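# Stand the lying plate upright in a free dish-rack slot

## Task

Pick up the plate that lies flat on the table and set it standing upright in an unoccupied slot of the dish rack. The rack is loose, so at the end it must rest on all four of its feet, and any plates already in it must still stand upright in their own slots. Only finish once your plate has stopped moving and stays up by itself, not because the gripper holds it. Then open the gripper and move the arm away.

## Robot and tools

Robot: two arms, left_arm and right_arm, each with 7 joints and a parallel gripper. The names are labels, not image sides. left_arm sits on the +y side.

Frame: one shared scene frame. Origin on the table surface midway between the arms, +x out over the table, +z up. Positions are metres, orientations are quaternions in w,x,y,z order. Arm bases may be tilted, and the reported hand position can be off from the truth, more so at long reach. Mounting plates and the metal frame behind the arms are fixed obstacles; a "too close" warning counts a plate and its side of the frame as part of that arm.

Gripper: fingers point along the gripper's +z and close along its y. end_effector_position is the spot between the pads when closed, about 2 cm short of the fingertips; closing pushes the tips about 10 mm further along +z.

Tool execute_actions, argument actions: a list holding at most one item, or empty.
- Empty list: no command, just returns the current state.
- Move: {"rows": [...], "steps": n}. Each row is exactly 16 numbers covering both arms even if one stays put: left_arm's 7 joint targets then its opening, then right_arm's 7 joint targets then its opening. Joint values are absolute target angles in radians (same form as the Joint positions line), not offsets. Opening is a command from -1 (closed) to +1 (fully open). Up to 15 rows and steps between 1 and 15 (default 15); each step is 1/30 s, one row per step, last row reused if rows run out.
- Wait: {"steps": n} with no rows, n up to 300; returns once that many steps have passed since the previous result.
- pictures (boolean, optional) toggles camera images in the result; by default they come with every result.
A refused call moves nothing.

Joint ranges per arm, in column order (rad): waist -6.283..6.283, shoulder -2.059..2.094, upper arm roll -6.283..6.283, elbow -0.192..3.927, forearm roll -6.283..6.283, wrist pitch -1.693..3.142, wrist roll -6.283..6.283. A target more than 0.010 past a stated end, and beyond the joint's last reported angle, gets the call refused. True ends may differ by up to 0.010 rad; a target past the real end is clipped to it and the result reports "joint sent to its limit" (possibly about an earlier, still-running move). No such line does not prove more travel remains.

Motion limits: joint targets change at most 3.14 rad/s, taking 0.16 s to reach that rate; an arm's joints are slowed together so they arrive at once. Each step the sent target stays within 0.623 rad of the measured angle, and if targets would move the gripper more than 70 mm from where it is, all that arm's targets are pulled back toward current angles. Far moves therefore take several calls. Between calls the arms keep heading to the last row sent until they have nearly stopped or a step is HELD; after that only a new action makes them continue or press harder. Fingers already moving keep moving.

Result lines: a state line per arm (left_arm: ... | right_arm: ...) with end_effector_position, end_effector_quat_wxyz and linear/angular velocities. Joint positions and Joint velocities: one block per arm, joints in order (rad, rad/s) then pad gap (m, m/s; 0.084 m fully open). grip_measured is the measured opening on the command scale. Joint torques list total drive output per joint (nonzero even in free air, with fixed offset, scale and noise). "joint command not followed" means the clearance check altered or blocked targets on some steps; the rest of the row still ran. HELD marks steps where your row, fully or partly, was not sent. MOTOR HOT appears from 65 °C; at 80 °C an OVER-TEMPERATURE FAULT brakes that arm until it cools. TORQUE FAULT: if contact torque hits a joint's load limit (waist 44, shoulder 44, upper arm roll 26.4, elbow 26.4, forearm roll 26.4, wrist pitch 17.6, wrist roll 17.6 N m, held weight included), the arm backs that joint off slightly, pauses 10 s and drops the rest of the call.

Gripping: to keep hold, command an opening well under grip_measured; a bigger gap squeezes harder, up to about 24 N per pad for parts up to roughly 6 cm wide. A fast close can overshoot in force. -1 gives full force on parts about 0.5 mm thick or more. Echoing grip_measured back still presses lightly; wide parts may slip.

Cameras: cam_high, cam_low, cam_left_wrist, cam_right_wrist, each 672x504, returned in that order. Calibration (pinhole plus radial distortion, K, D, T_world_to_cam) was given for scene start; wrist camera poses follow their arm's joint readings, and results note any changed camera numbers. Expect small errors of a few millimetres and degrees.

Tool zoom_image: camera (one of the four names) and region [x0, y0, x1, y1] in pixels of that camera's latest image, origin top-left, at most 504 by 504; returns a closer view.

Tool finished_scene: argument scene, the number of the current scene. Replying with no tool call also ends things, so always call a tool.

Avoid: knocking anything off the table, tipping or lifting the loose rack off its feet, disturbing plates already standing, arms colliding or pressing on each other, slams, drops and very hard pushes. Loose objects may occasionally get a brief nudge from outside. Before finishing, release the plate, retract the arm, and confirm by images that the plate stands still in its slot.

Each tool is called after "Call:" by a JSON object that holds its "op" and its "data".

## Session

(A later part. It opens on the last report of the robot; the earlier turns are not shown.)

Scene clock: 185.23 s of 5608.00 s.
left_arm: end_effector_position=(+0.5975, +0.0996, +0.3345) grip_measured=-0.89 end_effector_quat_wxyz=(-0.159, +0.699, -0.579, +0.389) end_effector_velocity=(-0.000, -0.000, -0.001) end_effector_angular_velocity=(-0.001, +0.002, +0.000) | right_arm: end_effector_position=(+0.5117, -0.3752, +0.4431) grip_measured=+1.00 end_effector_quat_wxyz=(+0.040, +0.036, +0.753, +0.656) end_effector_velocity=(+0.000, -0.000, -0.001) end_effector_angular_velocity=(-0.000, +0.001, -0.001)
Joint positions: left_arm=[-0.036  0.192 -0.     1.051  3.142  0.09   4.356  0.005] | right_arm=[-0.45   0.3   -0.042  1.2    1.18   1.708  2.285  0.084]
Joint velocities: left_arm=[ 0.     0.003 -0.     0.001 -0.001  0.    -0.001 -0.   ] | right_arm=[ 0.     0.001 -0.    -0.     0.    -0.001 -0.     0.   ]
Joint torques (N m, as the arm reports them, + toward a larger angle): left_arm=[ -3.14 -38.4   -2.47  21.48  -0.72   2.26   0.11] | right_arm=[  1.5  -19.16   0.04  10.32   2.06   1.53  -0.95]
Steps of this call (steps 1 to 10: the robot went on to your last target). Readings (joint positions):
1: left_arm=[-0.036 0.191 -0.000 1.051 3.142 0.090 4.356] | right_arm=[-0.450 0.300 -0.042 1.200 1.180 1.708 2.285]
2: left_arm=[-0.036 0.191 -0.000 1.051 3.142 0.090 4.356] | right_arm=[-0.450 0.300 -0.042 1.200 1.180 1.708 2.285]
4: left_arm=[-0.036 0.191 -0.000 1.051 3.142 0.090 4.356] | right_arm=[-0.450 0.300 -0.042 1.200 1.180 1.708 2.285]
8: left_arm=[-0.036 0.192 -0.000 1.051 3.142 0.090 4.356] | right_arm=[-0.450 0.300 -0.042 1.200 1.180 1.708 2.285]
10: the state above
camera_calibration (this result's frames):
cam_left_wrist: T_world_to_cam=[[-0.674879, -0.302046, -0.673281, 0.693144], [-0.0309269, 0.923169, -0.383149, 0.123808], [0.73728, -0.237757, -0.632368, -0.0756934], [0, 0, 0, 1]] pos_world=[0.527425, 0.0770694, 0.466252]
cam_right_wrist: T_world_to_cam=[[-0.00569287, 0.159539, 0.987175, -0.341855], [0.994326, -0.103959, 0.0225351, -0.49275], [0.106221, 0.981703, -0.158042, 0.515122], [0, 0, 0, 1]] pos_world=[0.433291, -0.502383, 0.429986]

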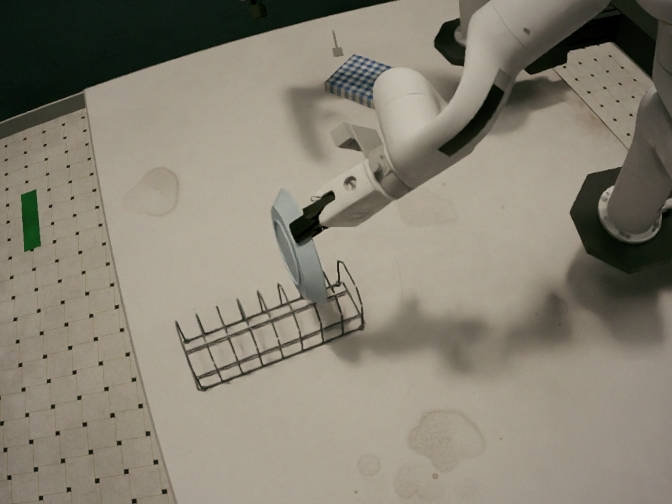

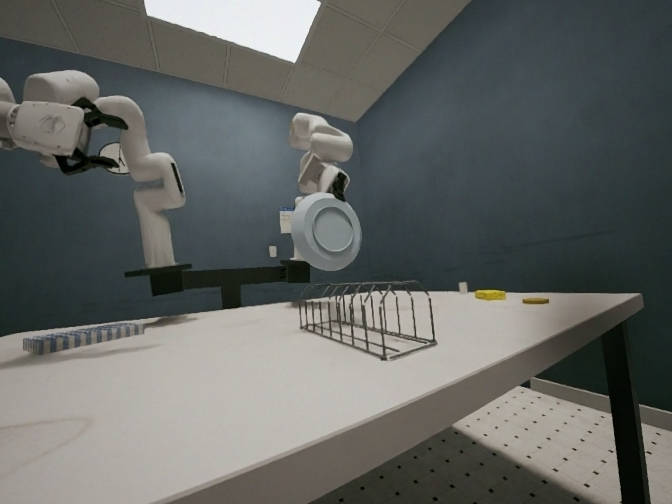

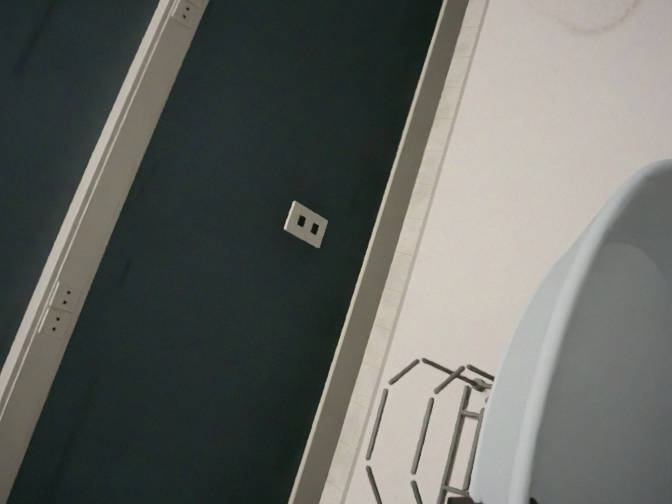

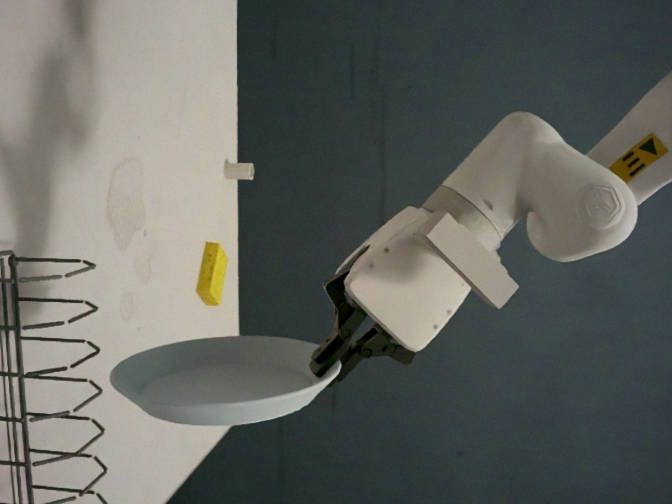

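Call:
{"op": "execute_actions", "data": {"actions": [{"rows":[[-0.0357,0.195,0,1.0504,3.1416,0.0935,4.3561,-1,-0.45,0.3,-0.042,1.2,1.18,1.708,2.285,1],[-0.0354,0.2007,0,1.0504,3.1416,0.1,4.3563,-1,-0.45,0.3,-0.042,1.2,1.18,1.708,2.285,1],[-0.035,0.2079,0,1.0502,3.1416,0.1083,4.3566,-1,-0.45,0.3,-0.042,1.2,1.18,1.708,2.285,1],[-0.0345,0.2159,0,1.0501,3.1416,0.1174,4.3568,-1,-0.45,0.3,-0.042,1.2,1.18,1.708,2.285,1],[-0.034,0.2238,0,1.05,3.1416,0.1265,4.3571,-1,-0.45,0.3,-0.042,1.2,1.18,1.708,2.285,1],[-0.0335,0.2318,0,1.0499,3.1416,0.1357,4.3574,-1,-0.45,0.3,-0.042,1.2,1.18,1.708,2.285,1],[-0.0331,0.2397,0,1.0498,3.1416,0.1448,4.3577,-1,-0.45,0.3,-0.042,1.2,1.18,1.708,2.285,1],[-0.0326,0.2477,0,1.0496,3.1416,0.1539,4.3579,-1,-0.45,0.3,-0.042,1.2,1.18,1.708,2.285,1],[-0.0321,0.2556,0,1.0495,3.1416,0.163,4.3582,-1,-0.45,0.3,-0.042,1.2,1.18,1.708,2.285,1],[-0.0318,0.2614,0,1.0494,3.1416,0.1697,4.3584,-1,-0.45,0.3,-0.042,1.2,1.18,1.708,2.285,1],[-0.0316,0.2643,0,1.0494,3.1416,0.173,4.3585,-1,-0.45,0.3,-0.042,1.2,1.18,1.708,2.285,1]],"steps":15}], "pictures": false}}

Call:
{"op": "execute_actions", "data": {"actions": [{"steps":10}]}}

Call:
{"op": "zoom_image", "data": {"camera": "cam_right_wrist", "region": [0, 240, 340, 504]}}

Call:
{"op": "zoom_image", "data": {"camera": "cam_high", "region": [220, 190, 400, 370]}}

Call:
{"op": "zoom_image", "data": {"camera": "cam_low", "region": [270, 190, 450, 370]}}

Scene clock: 207.47 s of 5608.00 s.
left_arm: end_effector_position=(+0.6024, +0.0980, +0.3049) grip_measured=-0.89 end_effector_quat_wxyz=(-0.161, +0.699, -0.577, +0.390) end_effector_velocity=(+0.009, -0.003, -0.011) end_effector_angular_velocity=(-0.004, -0.026, +0.002) | right_arm: end_effector_position=(+0.5117, -0.3752, +0.4431) grip_measured=+1.00 end_effector_quat_wxyz=(+0.040, +0.036, +0.753, +0.656) end_effector_velocity=(-0.000, +0.000, -0.001) end_effector_angular_velocity=(-0.001, +0.000, -0.000)
Joint positions: left_arm=[-0.032  0.261  0.     1.048  3.142  0.168  4.358  0.005] | right_arm=[-0.45   0.3   -0.042  1.2    1.18   1.708  2.285  0.084]
Joint velocities: left_arm=[ 0.002  0.038 -0.001  0.008 -0.     0.057  0.002 -0.   ] | right_arm=[ 0.001 -0.001 -0.    -0.002 -0.    -0.002 -0.001  0.   ]
Joint torques (N m, as the arm reports them, + toward a larger angle): left_arm=[ -3.29 -41.6   -2.76  21.72  -0.83   2.16   0.12] | right_arm=[  1.18 -19.16   0.08  10.28   2.36   1.6   -0.77]
Steps of this call (steps 1 to 15: the robot went on to your last target; steps 16 to 100: nothing new was sent; then 18.40 s passed at rest; steps 101 to 115: all 15 steps of this action). Readings (joint positions):
101: left_arm=[-0.036 0.192 -0.000 1.050 3.142 0.090 4.356] | right_arm=[-0.450 0.300 -0.042 1.200 1.180 1.708 2.285]
102: left_arm=[-0.036 0.192 -0.000 1.051 3.142 0.091 4.356] | right_arm=[-0.450 0.300 -0.042 1.200 1.180 1.708 2.285]
104: left_arm=[-0.036 0.197 -0.000 1.051 3.142 0.097 4.356] | right_arm=[-0.450 0.300 -0.042 1.200 1.180 1.708 2.285]
108: left_arm=[-0.034 0.222 -0.000 1.050 3.142 0.125 4.357] | right_arm=[-0.450 0.300 -0.042 1.200 1.180 1.708 2.285]
115: the state above

Scene clock: 207.80 s of 5608.00 s.
left_arm: end_effector_position=(+0.6035, +0.0977, +0.3046) grip_measured=-0.89 end_effector_quat_wxyz=(-0.162, +0.698, -0.577, +0.392) end_effector_velocity=(-0.000, -0.000, -0.001) end_effector_angular_velocity=(+0.000, +0.001, -0.000) | right_arm: end_effector_position=(+0.5117, -0.3752, +0.4431) grip_measured=+1.00 end_effector_quat_wxyz=(+0.040, +0.036, +0.753, +0.656) end_effector_velocity=(+0.000, +0.000, +0.000) end_effector_angular_velocity=(-0.002, -0.002, +0.001)
Joint positions: left_arm=[-0.032  0.264 -0.     1.049  3.142  0.173  4.358  0.005] | right_arm=[-0.45   0.3   -0.042  1.2    1.18   1.708  2.285  0.084]
Joint velocities: left_arm=[ 0.     0.002 -0.001 -0.    -0.     0.001  0.001  0.   ] | right_arm=[ 0.002 -0.001 -0.     0.001 -0.001 -0.001 -0.     0.   ]
Joint torques (N m, as the arm reports them, + toward a larger angle): left_arm=[ -3.15 -39.79  -2.67  20.64  -0.78   2.29   0.12] | right_arm=[  1.21 -19.16   0.18  10.35   2.18   1.61  -0.84]
Steps of this call (steps 1 to 10: the robot went on to your last target). Readings (joint positions):
1: left_arm=[-0.032 0.262 0.000 1.049 3.142 0.170 4.358] | right_arm=[-0.450 0.300 -0.042 1.200 1.180 1.708 2.285]
2: left_arm=[-0.032 0.263 0.000 1.049 3.142 0.171 4.358] | right_arm=[-0.450 0.300 -0.042 1.200 1.180 1.708 2.285]
4: left_arm=[-0.032 0.263 -0.000 1.050 3.142 0.172 4.358] | right_arm=[-0.450 0.300 -0.042 1.200 1.180 1.708 2.285]
8: left_arm=[-0.032 0.264 -0.000 1.050 3.142 0.173 4.358] | right_arm=[-0.450 0.300 -0.042 1.200 1.180 1.708 2.285]
10: the state above
camera_calibration (this result's frames):
cam_left_wrist: T_world_to_cam=[[-0.667306, -0.304293, -0.679785, 0.674111], [-0.0305852, 0.923155, -0.383209, 0.114107], [0.744155, -0.234927, -0.625334, -0.106021], [0, 0, 0, 1]] pos_world=[0.532225, 0.0748813, 0.435679]
cam_right_wrist: T_world_to_cam=[[-0.00569287, 0.159539, 0.987175, -0.341855], [0.994326, -0.103959, 0.0225351, -0.49275], [0.106221, 0.981703, -0.158042, 0.515122], [0, 0, 0, 1]] pos_world=[0.433291, -0.502383, 0.429986]

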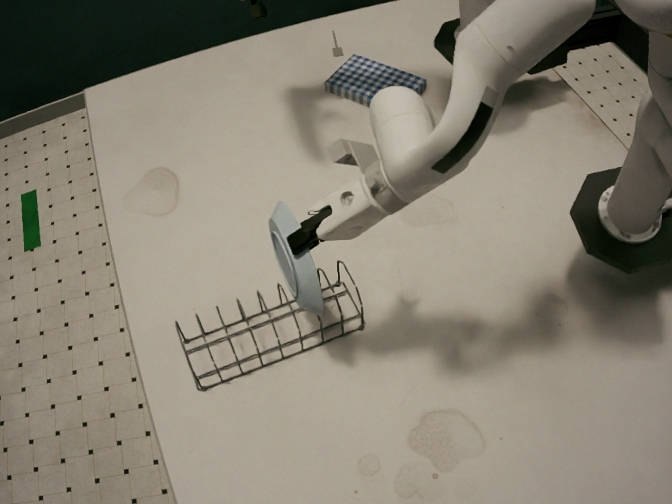

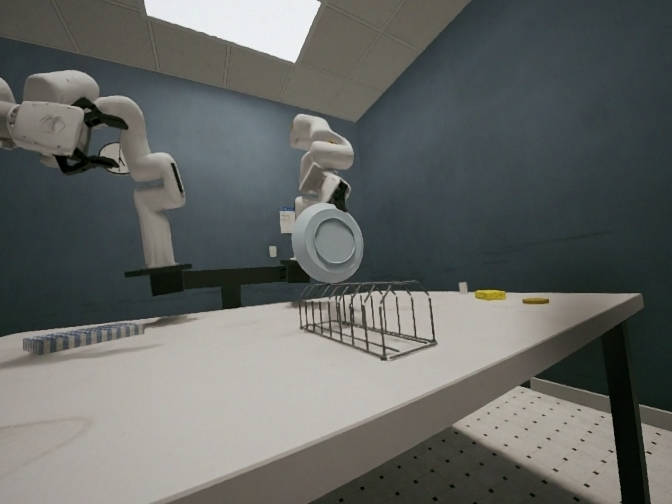

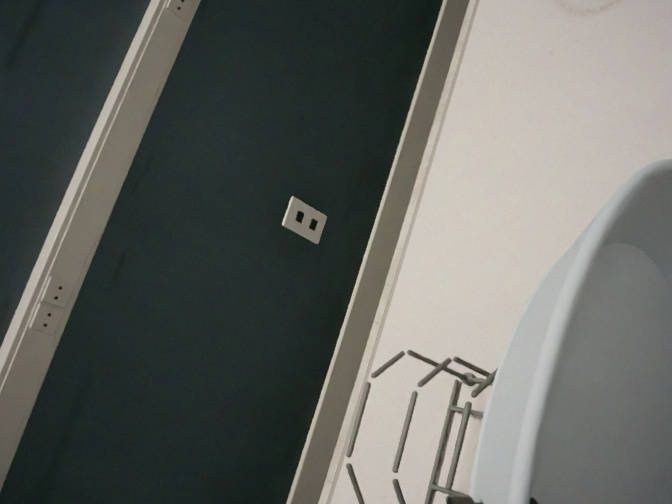

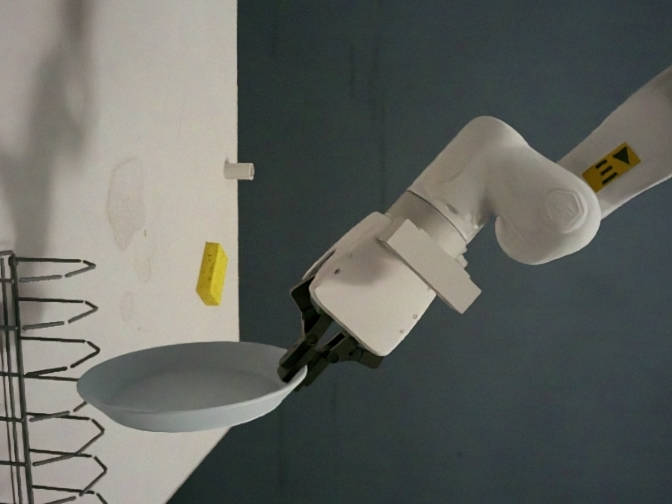

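Region (0, 240, 340, 504) of cam_right_wrist's 672x504 image, scaled by 1.482, with more detail than that image has; it fills the top 391 rows of this view, and the rest is white.

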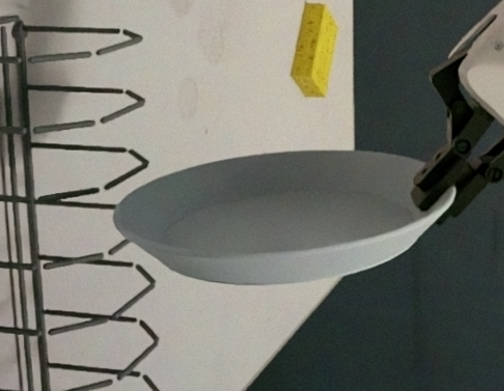

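Region (220, 190, 400, 370) of cam_high's 672x504 image, scaled by 2.800, with more detail than that image has.

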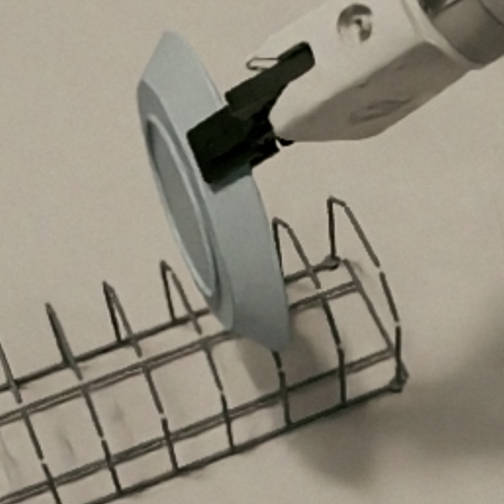

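Region (270, 190, 450, 370) of cam_low's 672x504 image, scaled by 2.800, with more detail than that image has.

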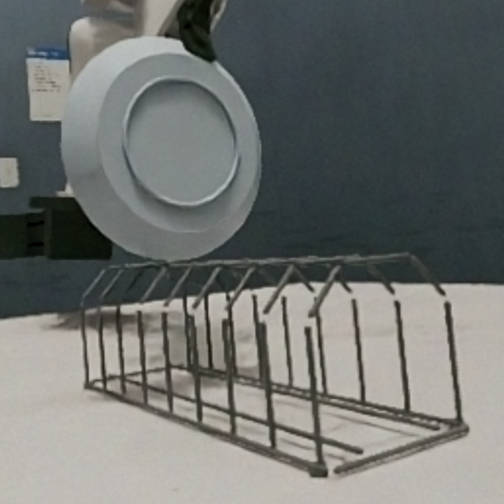

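Call:
{"op": "execute_actions", "data": {"actions": [{"rows":[[-0.0313,0.2684,0,1.0485,3.1416,0.1778,4.359,-1,-0.45,0.3,-0.042,1.2,1.18,1.708,2.285,1],[-0.0307,0.2745,0,1.0473,3.1416,0.185,4.3598,-1,-0.45,0.3,-0.042,1.2,1.18,1.708,2.285,1],[-0.0302,0.2808,0,1.0462,3.1416,0.1922,4.3606,-1,-0.45,0.3,-0.042,1.2,1.18,1.708,2.285,1],[-0.0297,0.287,0,1.0452,3.1416,0.1994,4.3613,-1,-0.45,0.3,-0.042,1.2,1.18,1.708,2.285,1],[-0.0292,0.2934,0,1.0442,3.1416,0.2065,4.3621,-1,-0.45,0.3,-0.042,1.2,1.18,1.708,2.285,1],[-0.0287,0.2997,0,1.0434,3.1416,0.2135,4.3629,-1,-0.45,0.3,-0.042,1.2,1.18,1.708,2.285,1],[-0.0282,0.3062,0,1.0426,3.1416,0.2206,4.3636,-1,-0.45,0.3,-0.042,1.2,1.18,1.708,2.285,1],[-0.0277,0.3126,0,1.042,3.1416,0.2275,4.3644,-1,-0.45,0.3,-0.042,1.2,1.18,1.708,2.285,1],[-0.0272,0.3192,0,1.0414,3.1416,0.2345,4.3652,-1,-0.45,0.3,-0.042,1.2,1.18,1.708,2.285,1],[-0.0266,0.3258,0,1.0409,3.1416,0.2414,4.366,-1,-0.45,0.3,-0.042,1.2,1.18,1.708,2.285,1],[-0.0261,0.3324,0,1.0406,3.1416,0.2483,4.3667,-1,-0.45,0.3,-0.042,1.2,1.18,1.708,2.285,1],[-0.0256,0.3391,0,1.0403,3.1416,0.2551,4.3675,-1,-0.45,0.3,-0.042,1.2,1.18,1.708,2.285,1]],"steps":15}], "pictures": false}}

Call:
{"op": "execute_actions", "data": {"actions": [{"steps":8}]}}

Call:
{"op": "zoom_image", "data": {"camera": "cam_right_wrist", "region": [0, 300, 204, 504]}}

Call:
{"op": "zoom_image", "data": {"camera": "cam_high", "region": [230, 220, 380, 370]}}

Scene clock: 227.73 s of 5608.00 s.
left_arm: end_effector_position=(+0.6025, +0.0979, +0.2716) grip_measured=-0.89 end_effector_quat_wxyz=(-0.164, +0.698, -0.579, +0.389) end_effector_velocity=(-0.009, +0.003, -0.049) end_effector_angular_velocity=(+0.015, +0.025, -0.000) | right_arm: end_effector_position=(+0.5117, -0.3752, +0.4431) grip_measured=+1.00 end_effector_quat_wxyz=(+0.040, +0.036, +0.753, +0.656) end_effector_velocity=(+0.000, +0.001, +0.001) end_effector_angular_velocity=(+0.000, -0.001, +0.001)
Joint positions: left_arm=[-0.026  0.333  0.     1.04   3.142  0.248  4.367  0.005] | right_arm=[-0.45   0.3   -0.042  1.2    1.18   1.708  2.285  0.084]
Joint velocities: left_arm=[ 0.007  0.091  0.002 -0.019  0.     0.083  0.011 -0.   ] | right_arm=[ 0.002 -0.001  0.     0.     0.001  0.     0.     0.   ]
Joint torques (N m, as the arm reports them, + toward a larger angle): left_arm=[ -3.49 -44.9   -2.87  20.68  -0.91   2.34   0.23] | right_arm=[  1.31 -19.34   0.14  10.55   2.13   1.61  -0.9 ]
Steps of this call (steps 1 to 15: the robot went on to your last target; steps 16 to 100: nothing new was sent; then 16.10 s passed at rest; steps 101 to 115: all 15 steps of this action). Readings (joint positions):
101: left_arm=[-0.032 0.264 -0.000 1.049 3.142 0.173 4.359] | right_arm=[-0.450 0.300 -0.042 1.200 1.180 1.708 2.285]
102: left_arm=[-0.032 0.265 -0.000 1.049 3.142 0.174 4.359] | right_arm=[-0.450 0.300 -0.042 1.200 1.180 1.708 2.285]
104: left_arm=[-0.031 0.270 -0.000 1.049 3.142 0.181 4.359] | right_arm=[-0.450 0.300 -0.042 1.200 1.180 1.708 2.285]
108: left_arm=[-0.029 0.292 0.000 1.044 3.142 0.205 4.362] | right_arm=[-0.450 0.300 -0.042 1.200 1.180 1.708 2.285]
115: the state above

Scene clock: 228.00 s of 5608.00 s.
left_arm: end_effector_position=(+0.6033, +0.0977, +0.2700) grip_measured=-0.89 end_effector_quat_wxyz=(-0.165, +0.698, -0.578, +0.390) end_effector_velocity=(-0.002, +0.002, -0.004) end_effector_angular_velocity=(+0.003, +0.005, +0.002) | right_arm: end_effector_position=(+0.5117, -0.3752, +0.4431) grip_measured=+1.00 end_effector_quat_wxyz=(+0.040, +0.036, +0.753, +0.656) end_effector_velocity=(+0.000, +0.000, -0.001) end_effector_angular_velocity=(+0.001, +0.000, -0.001)
Joint positions: left_arm=[-0.026  0.338 -0.     1.041  3.142  0.255  4.367  0.005] | right_arm=[-0.45   0.3   -0.042  1.2    1.18   1.708  2.285  0.084]
Joint velocities: left_arm=[ 0.002  0.005  0.002 -0.004  0.001  0.003  0.     0.   ] | right_arm=[ 0.001  0.002 -0.     0.001  0.001 -0.001 -0.     0.   ]
Joint torques (N m, as the arm reports them, + toward a larger angle): left_arm=[ -3.1  -40.62  -2.63  19.35  -0.82   2.23   0.13] | right_arm=[  1.38 -19.07   0.18  10.28   2.2    1.54  -0.79]
Steps of this call (steps 1 to 8: the robot went on to your last target). Readings (joint positions):
1: left_arm=[-0.026 0.335 0.000 1.040 3.142 0.250 4.367] | right_arm=[-0.450 0.300 -0.042 1.200 1.180 1.708 2.285]
2: left_arm=[-0.026 0.337 0.000 1.040 3.142 0.251 4.367] | right_arm=[-0.450 0.300 -0.042 1.200 1.180 1.708 2.285]
4: left_arm=[-0.026 0.338 0.000 1.040 3.142 0.253 4.367] | right_arm=[-0.450 0.300 -0.042 1.200 1.180 1.708 2.285]
8: the state above
camera_calibration (this result's frames):
cam_left_wrist: T_world_to_cam=[[-0.66699, -0.299254, -0.682328, 0.650438], [-0.0304153, 0.925967, -0.376377, 0.0986446], [0.744446, -0.230287, -0.626713, -0.127826], [0, 0, 0, 1]] pos_world=[0.531996, 0.073868, 0.40083]
cam_right_wrist: T_world_to_cam=[[-0.00569282, 0.159539, 0.987175, -0.341855], [0.994326, -0.103959, 0.022535, -0.49275], [0.106221, 0.981703, -0.158042, 0.515122], [0, 0, 0, 1]] pos_world=[0.433291, -0.502383, 0.429986]

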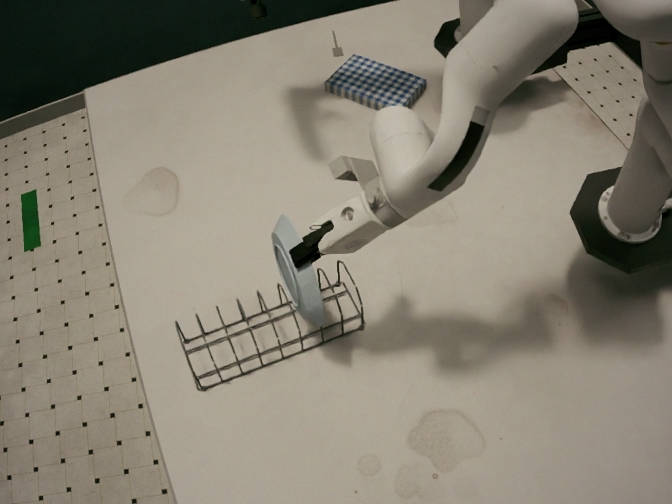

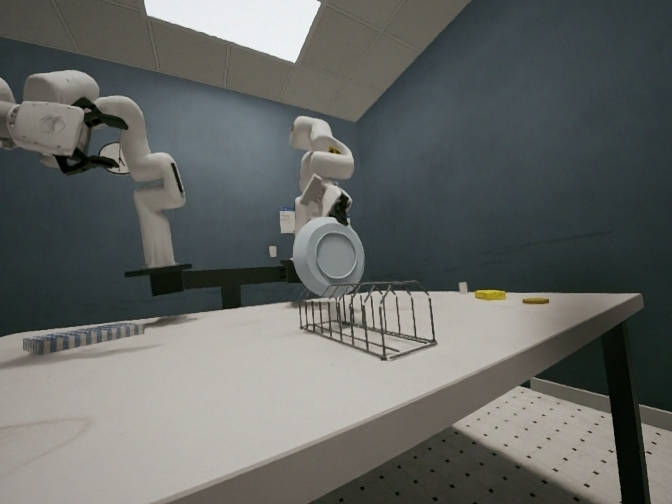

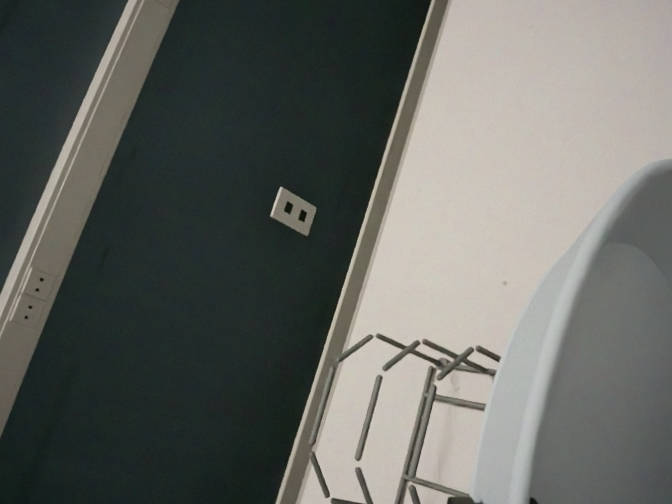

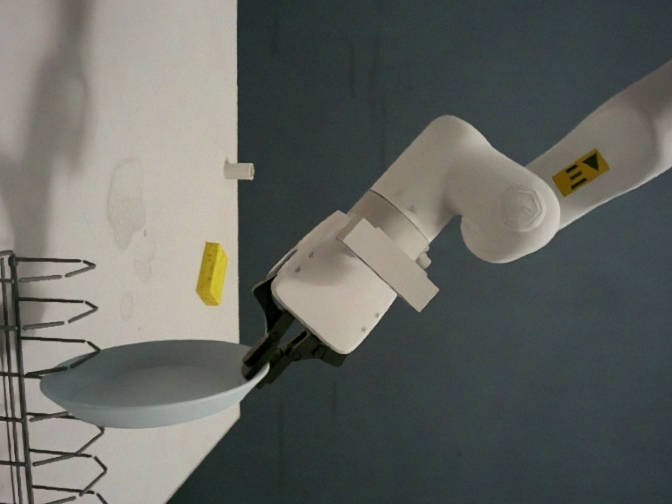

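Region (0, 300, 204, 504) of cam_right_wrist's 672x504 image, scaled by 2.471, with more detail than that image has.

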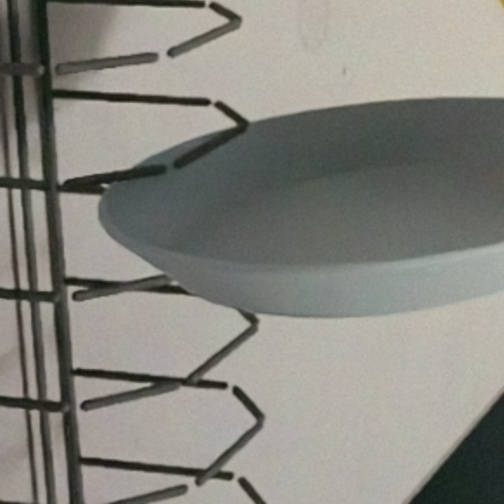

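Region (230, 220, 380, 370) of cam_high's 672x504 image, scaled by 3.360, with more detail than that image has.

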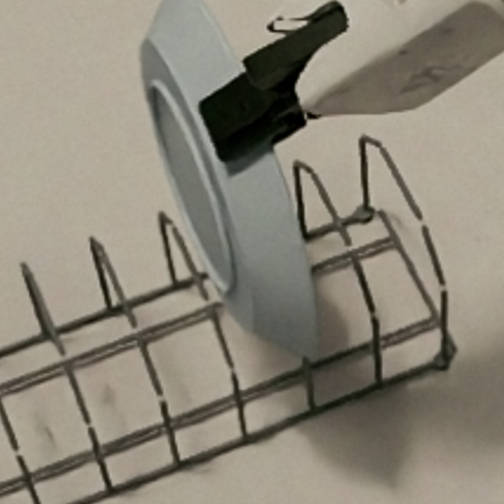

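Call:
{"op": "execute_actions", "data": {"actions": [{"rows":[[-0.0254,0.3425,0,1.0402,3.1416,0.2585,4.3679,-1,-0.45,0.3,-0.042,1.2,1.18,1.708,2.285,1],[-0.0251,0.3459,0,1.0401,3.1416,0.2619,4.3683,-1,-0.45,0.3,-0.042,1.2,1.18,1.708,2.285,1],[-0.0246,0.3527,0,1.04,3.1416,0.2687,4.369,-1,-0.45,0.3,-0.042,1.2,1.18,1.708,2.285,1],[-0.0241,0.3595,0,1.04,3.1416,0.2754,4.3698,-1,-0.45,0.3,-0.042,1.2,1.18,1.708,2.285,1],[-0.0236,0.3664,0,1.04,3.1416,0.2821,4.3706,-1,-0.45,0.3,-0.042,1.2,1.18,1.708,2.285,1],[-0.0231,0.3734,0,1.0402,3.1416,0.2887,4.3713,-1,-0.45,0.3,-0.042,1.2,1.18,1.708,2.285,1],[-0.0225,0.3804,0,1.0405,3.1416,0.2953,4.3721,-1,-0.45,0.3,-0.042,1.2,1.18,1.708,2.285,1],[-0.022,0.3875,0,1.0408,3.1416,0.3019,4.3729,-1,-0.45,0.3,-0.042,1.2,1.18,1.708,2.285,1],[-0.0215,0.3946,0,1.0413,3.1416,0.3084,4.3737,-1,-0.45,0.3,-0.042,1.2,1.18,1.708,2.285,1],[-0.021,0.4018,0,1.0418,3.1416,0.3149,4.3744,-1,-0.45,0.3,-0.042,1.2,1.18,1.708,2.285,1],[-0.0205,0.409,0,1.0424,3.1416,0.3213,4.3752,-1,-0.45,0.3,-0.042,1.2,1.18,1.708,2.285,1],[-0.02,0.4163,0,1.0432,3.1416,0.3277,4.376,-1,-0.45,0.3,-0.042,1.2,1.18,1.708,2.285,1],[-0.0195,0.4236,0,1.044,3.1416,0.3341,4.3767,-1,-0.45,0.3,-0.042,1.2,1.18,1.708,2.285,1],[-0.0189,0.431,0,1.0449,3.1416,0.3405,4.3775,-1,-0.45,0.3,-0.042,1.2,1.18,1.708,2.285,1],[-0.0184,0.4385,0,1.0459,3.1416,0.3467,4.3783,-1,-0.45,0.3,-0.042,1.2,1.18,1.708,2.285,1]],"steps":15}], "pictures": false}}

Call:
{"op": "execute_actions", "data": {"actions": [{"rows":[[-0.0179,0.446,0,1.047,3.1416,0.353,4.3791,-1,-0.45,0.3,-0.042,1.2,1.18,1.708,2.285,1],[-0.0174,0.4535,0,1.0482,3.1416,0.3592,4.3798,-1,-0.45,0.3,-0.042,1.2,1.18,1.708,2.285,1],[-0.0171,0.4586,0,1.049,3.1416,0.3634,4.3803,-1,-0.45,0.3,-0.042,1.2,1.18,1.708,2.285,1],[-0.0167,0.4637,0,1.0499,3.1416,0.3675,4.3808,-1,-0.45,0.3,-0.042,1.2,1.18,1.708,2.285,1],[-0.0164,0.4688,0,1.0508,3.1416,0.3716,4.3813,-1,-0.45,0.3,-0.042,1.2,1.18,1.708,2.285,1],[-0.0162,0.4714,0,1.0513,3.1416,0.3736,4.3816,-1,-0.45,0.3,-0.042,1.2,1.18,1.708,2.285,1],[-0.016,0.474,0,1.0518,3.1416,0.3756,4.3818,-1,-0.45,0.3,-0.042,1.2,1.18,1.708,2.285,1],[-0.0159,0.4765,0,1.0523,3.1416,0.3777,4.3821,-1,-0.45,0.3,-0.042,1.2,1.18,1.708,2.285,1]],"steps":15}]}}

Call:
{"op": "zoom_image", "data": {"camera": "cam_low", "region": [280, 230, 400, 350]}}

Call:
{"op": "zoom_image", "data": {"camera": "cam_high", "region": [230, 220, 380, 370]}}

Scene clock: 239.53 s of 5608.00 s.
left_arm: end_effector_position=(+0.6027, +0.0978, +0.2375) grip_measured=-0.89 end_effector_quat_wxyz=(-0.167, +0.697, -0.580, +0.387) end_effector_velocity=(+0.001, +0.001, -0.088) end_effector_angular_velocity=(+0.018, -0.002, +0.003) | right_arm: end_effector_position=(+0.5117, -0.3752, +0.4431) grip_measured=+1.00 end_effector_quat_wxyz=(+0.040, +0.036, +0.753, +0.656) end_effector_velocity=(-0.000, +0.000, -0.001) end_effector_angular_velocity=(+0.001, +0.002, +0.001)
Joint positions: left_arm=[-0.02   0.414  0.     1.043  3.142  0.325  4.376  0.005] | right_arm=[-0.45   0.3   -0.042  1.2    1.18   1.708  2.285  0.084]
Joint velocities: left_arm=[ 0.015  0.217  0.001  0.025 -0.     0.19   0.021  0.   ] | right_arm=[-0.     0.002  0.001 -0.001 -0.    -0.    -0.     0.   ]
Joint torques (N m, as the arm reports them, + toward a larger angle): left_arm=[ -3.23 -41.38  -2.7   18.53  -0.7    2.22   0.31] | right_arm=[  1.23 -19.13   0.26  10.16   1.92   1.46  -0.76]
Steps of this call (steps 1 to 15: the robot went on to your last target; steps 16 to 100: nothing new was sent; then 7.70 s passed at rest; steps 101 to 115: all 15 steps of this action). Readings (joint positions):
101: left_arm=[-0.026 0.339 -0.000 1.040 3.142 0.255 4.368] | right_arm=[-0.450 0.300 -0.042 1.200 1.180 1.708 2.285]
102: left_arm=[-0.026 0.340 -0.000 1.040 3.142 0.256 4.368] | right_arm=[-0.450 0.300 -0.042 1.200 1.180 1.708 2.285]
104: left_arm=[-0.025 0.344 -0.000 1.041 3.142 0.261 4.368] | right_arm=[-0.450 0.300 -0.042 1.200 1.180 1.708 2.285]
108: left_arm=[-0.024 0.365 -0.000 1.040 3.142 0.281 4.370] | right_arm=[-0.450 0.300 -0.042 1.200 1.180 1.708 2.285]
115: the state above

Scene clock: 240.03 s of 5608.00 s.
left_arm: end_effector_position=(+0.6030, +0.0977, +0.2131) grip_measured=-0.89 end_effector_quat_wxyz=(-0.169, +0.697, -0.581, +0.386) end_effector_velocity=(+0.002, -0.002, -0.001) end_effector_angular_velocity=(-0.002, -0.006, -0.001) | right_arm: end_effector_position=(+0.5117, -0.3752, +0.4431) grip_measured=+1.00 end_effector_quat_wxyz=(+0.040, +0.036, +0.753, +0.656) end_effector_velocity=(-0.000, -0.000, -0.001) end_effector_angular_velocity=(-0.000, +0.004, -0.002)
Joint positions: left_arm=[-0.016  0.475 -0.     1.052  3.142  0.377  4.382  0.005] | right_arm=[-0.45   0.3   -0.042  1.2    1.18   1.708  2.285  0.084]
Joint velocities: left_arm=[ 0.001  0.007 -0.003  0.005 -0.     0.008  0.001 -0.   ] | right_arm=[-0.     0.001 -0.    -0.002  0.    -0.002  0.001  0.   ]
Joint torques (N m, as the arm reports them, + toward a larger angle): left_arm=[ -3.17 -42.73  -2.76  17.1   -0.71   2.12   0.11] | right_arm=[  1.64 -19.19   0.15  10.24   2.1    1.63  -0.89]
Steps of this call (steps 1 to 15: all 15 steps of this action). Readings (joint positions):
1: left_arm=[-0.020 0.421 0.000 1.044 3.142 0.331 4.376] | right_arm=[-0.450 0.300 -0.042 1.200 1.180 1.708 2.285]
2: left_arm=[-0.019 0.428 0.000 1.045 3.142 0.338 4.377] | right_arm=[-0.450 0.300 -0.042 1.200 1.180 1.708 2.285]
4: left_arm=[-0.018 0.443 0.000 1.047 3.142 0.350 4.379] | right_arm=[-0.450 0.300 -0.042 1.200 1.180 1.708 2.285]
8: left_arm=[-0.017 0.465 0.000 1.050 3.142 0.368 4.381] | right_arm=[-0.450 0.300 -0.042 1.200 1.180 1.708 2.285]
15: the state above
camera_calibration (this result's frames):
cam_left_wrist: T_world_to_cam=[[-0.667518, -0.290754, -0.685479, 0.611584], [-0.0306211, 0.930549, -0.364884, 0.0744297], [0.743964, -0.222577, -0.630062, -0.163014], [0, 0, 0, 1]] pos_world=[0.531799, 0.0722766, 0.343677]
cam_right_wrist: T_world_to_cam=[[-0.00569291, 0.159539, 0.987175, -0.341855], [0.994326, -0.103959, 0.0225351, -0.49275], [0.106221, 0.981703, -0.158042, 0.515122], [0, 0, 0, 1]] pos_world=[0.433291, -0.502383, 0.429986]

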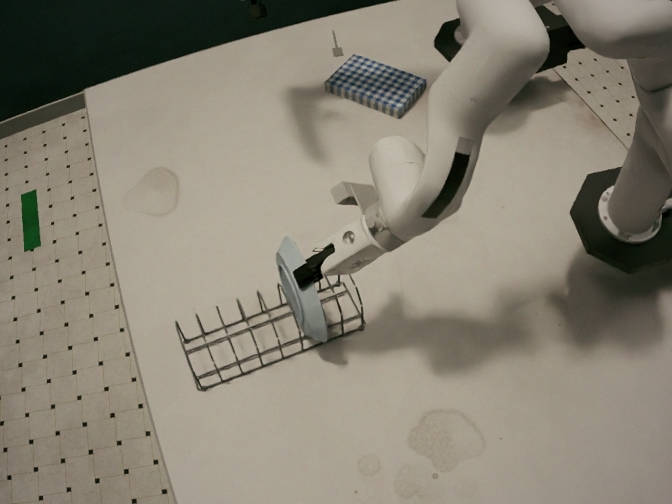

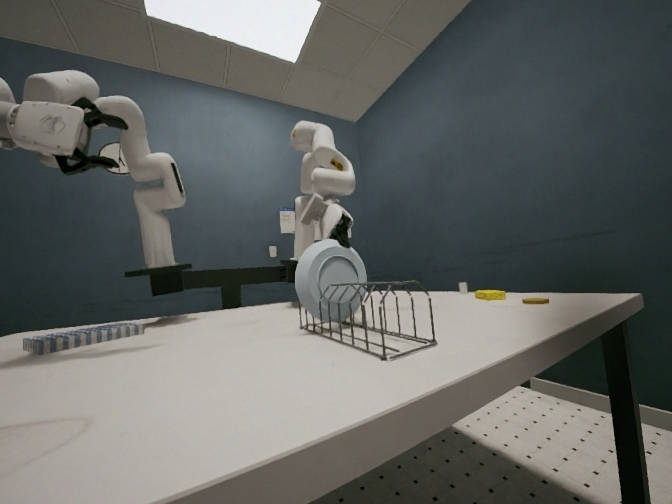

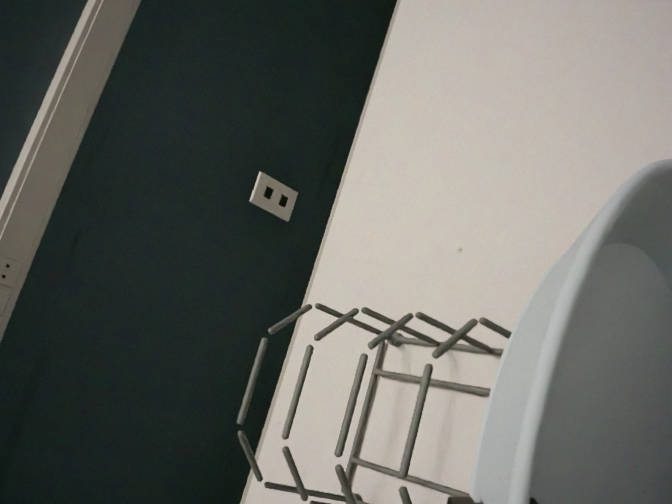

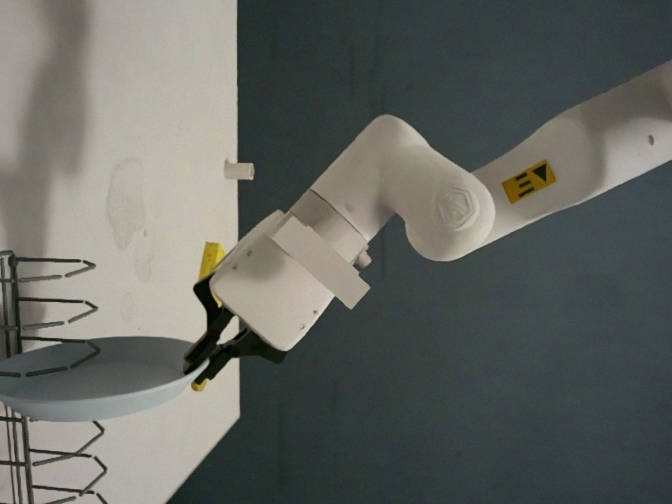

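Region (280, 230, 400, 350) of cam_low's 672x504 image, scaled by 4.200, with more detail than that image has.

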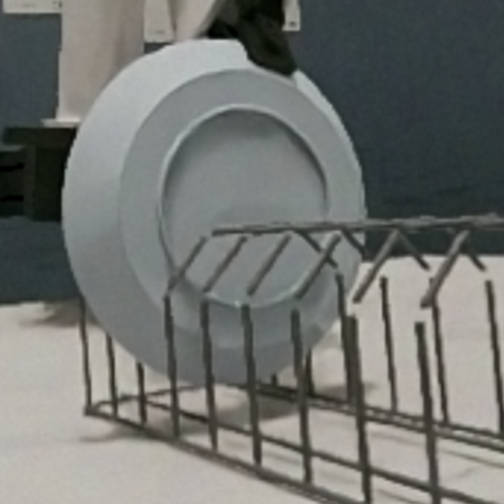

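Region (230, 220, 380, 370) of cam_high's 672x504 image, scaled by 3.360, with more detail than that image has.

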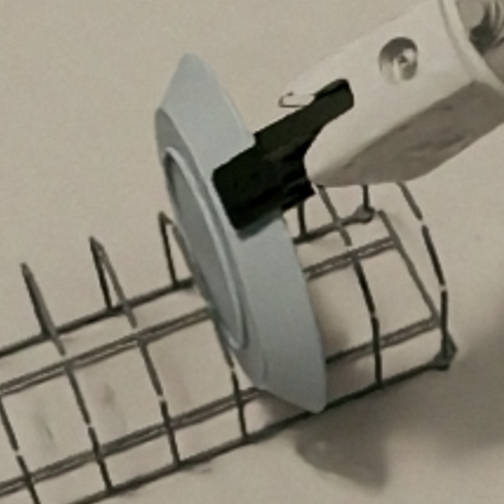

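Call:
{"op": "execute_actions", "data": {"actions": [{"rows":[[-0.0157,0.4791,0,1.0528,3.1416,0.3797,4.3824,-1,-0.45,0.3,-0.042,1.2,1.18,1.708,2.285,1],[-0.0155,0.4817,0,1.0533,3.1416,0.3817,4.3826,-1,-0.45,0.3,-0.042,1.2,1.18,1.708,2.285,1],[-0.0153,0.4843,0,1.0538,3.1416,0.3838,4.3829,-1,-0.45,0.3,-0.042,1.2,1.18,1.708,2.285,1],[-0.0152,0.4869,0,1.0544,3.1416,0.3858,4.3831,-1,-0.45,0.3,-0.042,1.2,1.18,1.708,2.285,1],[-0.015,0.4895,0,1.0549,3.1416,0.3878,4.3834,-1,-0.45,0.3,-0.042,1.2,1.18,1.708,2.285,1],[-0.0148,0.4921,0,1.0555,3.1416,0.3898,4.3837,-1,-0.45,0.3,-0.042,1.2,1.18,1.708,2.285,1],[-0.0147,0.4947,0,1.0561,3.1416,0.3918,4.3839,-1,-0.45,0.3,-0.042,1.2,1.18,1.708,2.285,1],[-0.0145,0.4974,0,1.0567,3.1416,0.3938,4.3842,-1,-0.45,0.3,-0.042,1.2,1.18,1.708,2.285,1],[-0.0143,0.5,0,1.0573,3.1416,0.3958,4.3844,-1,-0.45,0.3,-0.042,1.2,1.18,1.708,2.285,1],[-0.0142,0.5026,0,1.0579,3.1416,0.3978,4.3847,-1,-0.45,0.3,-0.042,1.2,1.18,1.708,2.285,1],[-0.014,0.5052,0,1.0585,3.1416,0.3997,4.385,-1,-0.45,0.3,-0.042,1.2,1.18,1.708,2.285,1]],"steps":15}], "pictures": false}}

Call:
{"op": "execute_actions", "data": {"actions": [{"steps":5}]}}

Call:
{"op": "zoom_image", "data": {"camera": "cam_low", "region": [290, 270, 370, 350]}}

Scene clock: 249.43 s of 5608.00 s.
left_arm: end_effector_position=(+0.6026, +0.0978, +0.2017) grip_measured=-0.89 end_effector_quat_wxyz=(-0.169, +0.697, -0.581, +0.385) end_effector_velocity=(-0.000, +0.000, -0.008) end_effector_angular_velocity=(+0.003, -0.000, -0.001) | right_arm: end_effector_position=(+0.5117, -0.3752, +0.4431) grip_measured=+1.00 end_effector_quat_wxyz=(+0.040, +0.036, +0.753, +0.656) end_effector_velocity=(+0.000, -0.001, +0.001) end_effector_angular_velocity=(+0.001, -0.002, -0.002)
Joint positions: left_arm=[-0.014  0.504  0.     1.058  3.142  0.398  4.385  0.005] | right_arm=[-0.45   0.3   -0.042  1.2    1.18   1.708  2.285  0.084]
Joint velocities: left_arm=[0.001 0.019 0.    0.003 0.    0.015 0.004 0.   ] | right_arm=[-0.001 -0.001 -0.001  0.     0.002  0.    -0.     0.   ]
Joint torques (N m, as the arm reports them, + toward a larger angle): left_arm=[ -3.24 -43.52  -2.91  17.44  -0.72   2.41   0.15] | right_arm=[  1.47 -19.28   0.2   10.31   2.24   1.52  -0.79]
Steps of this call (steps 1 to 15: the robot went on to your last target; steps 16 to 100: nothing new was sent; then 5.57 s passed at rest; steps 101 to 115: all 15 steps of this action). Readings (joint positions):
101: left_arm=[-0.016 0.477 -0.000 1.052 3.142 0.378 4.382] | right_arm=[-0.450 0.300 -0.042 1.200 1.180 1.708 2.285]
102: left_arm=[-0.016 0.477 -0.000 1.052 3.142 0.378 4.382] | right_arm=[-0.450 0.300 -0.042 1.200 1.180 1.708 2.285]
104: left_arm=[-0.016 0.480 -0.000 1.053 3.142 0.381 4.382] | right_arm=[-0.450 0.300 -0.042 1.200 1.180 1.708 2.285]
108: left_arm=[-0.015 0.489 0.000 1.055 3.142 0.387 4.383] | right_arm=[-0.450 0.300 -0.042 1.200 1.180 1.708 2.285]
115: the state above

Scene clock: 249.60 s of 5608.00 s.
left_arm: end_effector_position=(+0.6030, +0.0977, +0.2016) grip_measured=-0.89 end_effector_quat_wxyz=(-0.170, +0.696, -0.581, +0.385) end_effector_velocity=(+0.000, -0.001, -0.000) end_effector_angular_velocity=(-0.000, -0.002, -0.002) | right_arm: end_effector_position=(+0.5117, -0.3752, +0.4431) grip_measured=+1.00 end_effector_quat_wxyz=(+0.040, +0.036, +0.753, +0.656) end_effector_velocity=(+0.000, -0.000, +0.000) end_effector_angular_velocity=(-0.002, -0.002, -0.001)
Joint positions: left_arm=[-0.014  0.505 -0.     1.059  3.142  0.4    4.385  0.005] | right_arm=[-0.45   0.3   -0.042  1.2    1.18   1.708  2.285  0.084]
Joint velocities: left_arm=[ 0.     0.001 -0.002  0.001  0.001  0.003  0.001  0.   ] | right_arm=[ 0.001 -0.002 -0.001 -0.    -0.    -0.002 -0.     0.   ]
Joint torques (N m, as the arm reports them, + toward a larger angle): left_arm=[ -3.22 -42.89  -2.82  16.84  -0.73   2.25   0.19] | right_arm=[  1.11 -19.36   0.    10.3    2.14   1.5   -0.9 ]
Steps of this call (steps 1 to 5: the robot went on to your last target). Readings (joint positions):
1: left_arm=[-0.014 0.504 0.000 1.058 3.142 0.399 4.385] | right_arm=[-0.450 0.300 -0.042 1.200 1.180 1.708 2.285]
2: left_arm=[-0.014 0.505 0.000 1.058 3.142 0.399 4.385] | right_arm=[-0.450 0.300 -0.042 1.200 1.180 1.708 2.285]
4: left_arm=[-0.014 0.505 -0.000 1.059 3.142 0.399 4.385] | right_arm=[-0.450 0.300 -0.042 1.200 1.180 1.708 2.285]
5: the state above
camera_calibration (this result's frames):
cam_left_wrist: T_world_to_cam=[[-0.667719, -0.288984, -0.686032, 0.603786], [-0.0306815, 0.931474, -0.362512, 0.0697023], [0.743781, -0.221007, -0.630829, -0.170069], [0, 0, 0, 1]] pos_world=[0.531792, 0.0719723, 0.3322]
cam_right_wrist: T_world_to_cam=[[-0.005693, 0.159539, 0.987175, -0.341855], [0.994326, -0.103959, 0.0225352, -0.49275], [0.106221, 0.981703, -0.158042, 0.515122], [0, 0, 0, 1]] pos_world=[0.433291, -0.502383, 0.429986]

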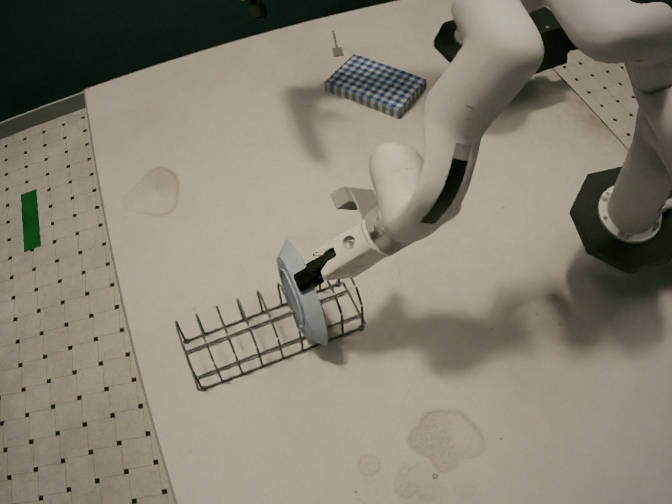

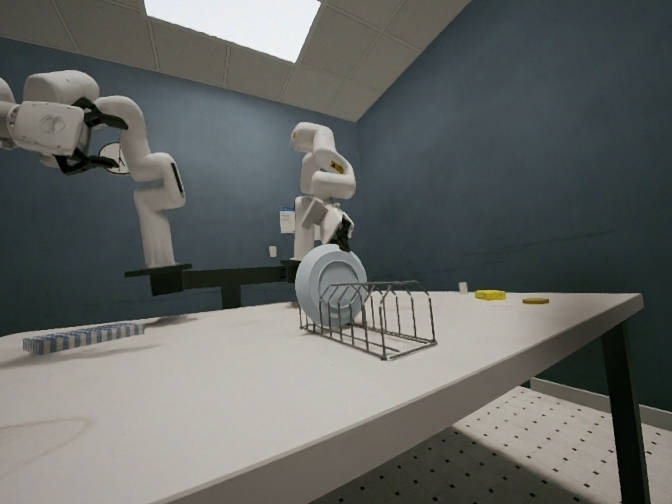

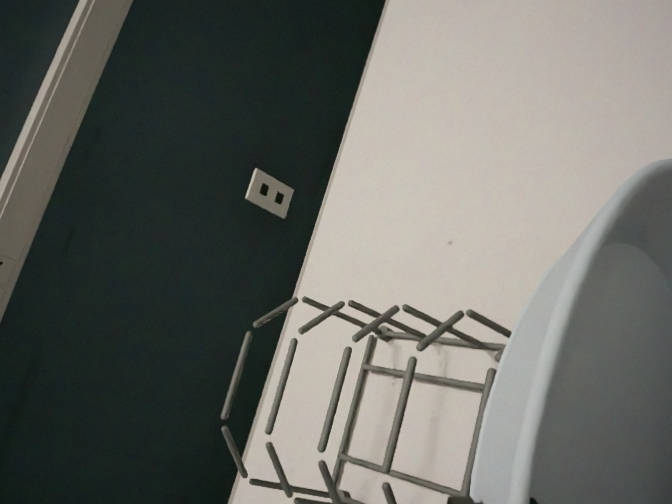

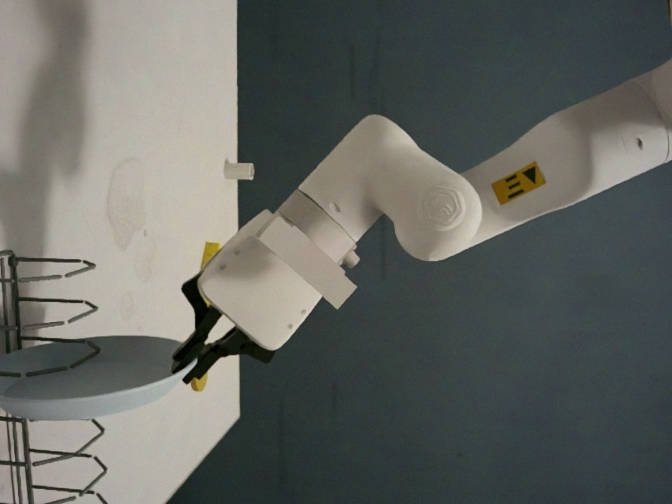

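Region (290, 270, 370, 350) of cam_low's 672x504 image, scaled by 6.300, with more detail than that image has.

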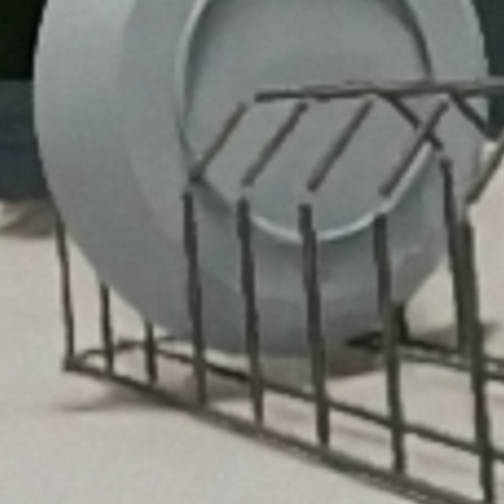

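No contact yet; 4 mm more.

Call:
{"op": "execute_actions", "data": {"actions": [{"rows":[[-0.0139,0.5065,0,1.0588,3.1416,0.4007,4.3851,-1,-0.45,0.3,-0.042,1.2,1.18,1.708,2.285,1],[-0.0138,0.5079,0,1.0591,3.1416,0.4017,4.3852,-1,-0.45,0.3,-0.042,1.2,1.18,1.708,2.285,1],[-0.0137,0.5092,0,1.0594,3.1416,0.4027,4.3854,-1,-0.45,0.3,-0.042,1.2,1.18,1.708,2.285,1],[-0.0136,0.5105,0,1.0597,3.1416,0.4037,4.3855,-1,-0.45,0.3,-0.042,1.2,1.18,1.708,2.285,1],[-0.0135,0.5118,0,1.06,3.1416,0.4047,4.3856,-1,-0.45,0.3,-0.042,1.2,1.18,1.708,2.285,1],[-0.0135,0.5132,0,1.0603,3.1416,0.4057,4.3858,-1,-0.45,0.3,-0.042,1.2,1.18,1.708,2.285,1],[-0.0134,0.5145,0,1.0606,3.1416,0.4066,4.3859,-1,-0.45,0.3,-0.042,1.2,1.18,1.708,2.285,1],[-0.0133,0.5158,0,1.0609,3.1416,0.4076,4.386,-1,-0.45,0.3,-0.042,1.2,1.18,1.708,2.285,1]],"steps":15}], "pictures": false}}

Scene clock: 254.47 s of 5608.00 s.
left_arm: end_effector_position=(+0.6044, +0.0974, +0.1993) grip_measured=-0.89 end_effector_quat_wxyz=(-0.171, +0.696, -0.581, +0.386) end_effector_velocity=(+0.000, +0.001, -0.001) end_effector_angular_velocity=(+0.001, -0.001, +0.000) | right_arm: end_effector_position=(+0.5117, -0.3752, +0.4431) grip_measured=+1.00 end_effector_quat_wxyz=(+0.040, +0.036, +0.753, +0.656) end_effector_velocity=(+0.001, -0.000, +0.001) end_effector_angular_velocity=(-0.000, -0.002, -0.000)
Joint positions: left_arm=[-0.013  0.514 -0.     1.063  3.142  0.408  4.386  0.005] | right_arm=[-0.45   0.3   -0.042  1.2    1.18   1.708  2.285  0.084]
Joint velocities: left_arm=[ 0.001  0.004  0.     0.001 -0.     0.003  0.001  0.   ] | right_arm=[-0.    -0.001  0.     0.001  0.001 -0.     0.     0.   ]
Joint torques (N m, as the arm reports them, + toward a larger angle): left_arm=[ -3.02 -34.24  -2.47  12.15  -0.76   1.01   0.19] | right_arm=[  0.91 -18.97   0.32  10.24   2.17   1.5   -0.77]
Steps of this call (steps 1 to 15: the robot went on to your last target; steps 16 to 100: nothing new was sent; then 1.03 s passed at rest; steps 101 to 115: all 15 steps of this action). Readings (joint positions):
101: left_arm=[-0.014 0.505 -0.000 1.059 3.142 0.400 4.385] | right_arm=[-0.450 0.300 -0.042 1.200 1.180 1.708 2.285]
102: left_arm=[-0.014 0.505 -0.000 1.059 3.142 0.400 4.385] | right_arm=[-0.450 0.300 -0.042 1.200 1.180 1.708 2.285]
104: left_arm=[-0.014 0.507 -0.000 1.059 3.142 0.401 4.385] | right_arm=[-0.450 0.300 -0.042 1.200 1.180 1.708 2.285]
108: left_arm=[-0.014 0.511 -0.000 1.061 3.142 0.405 4.386] | right_arm=[-0.450 0.300 -0.042 1.200 1.180 1.708 2.285]
115: the state above


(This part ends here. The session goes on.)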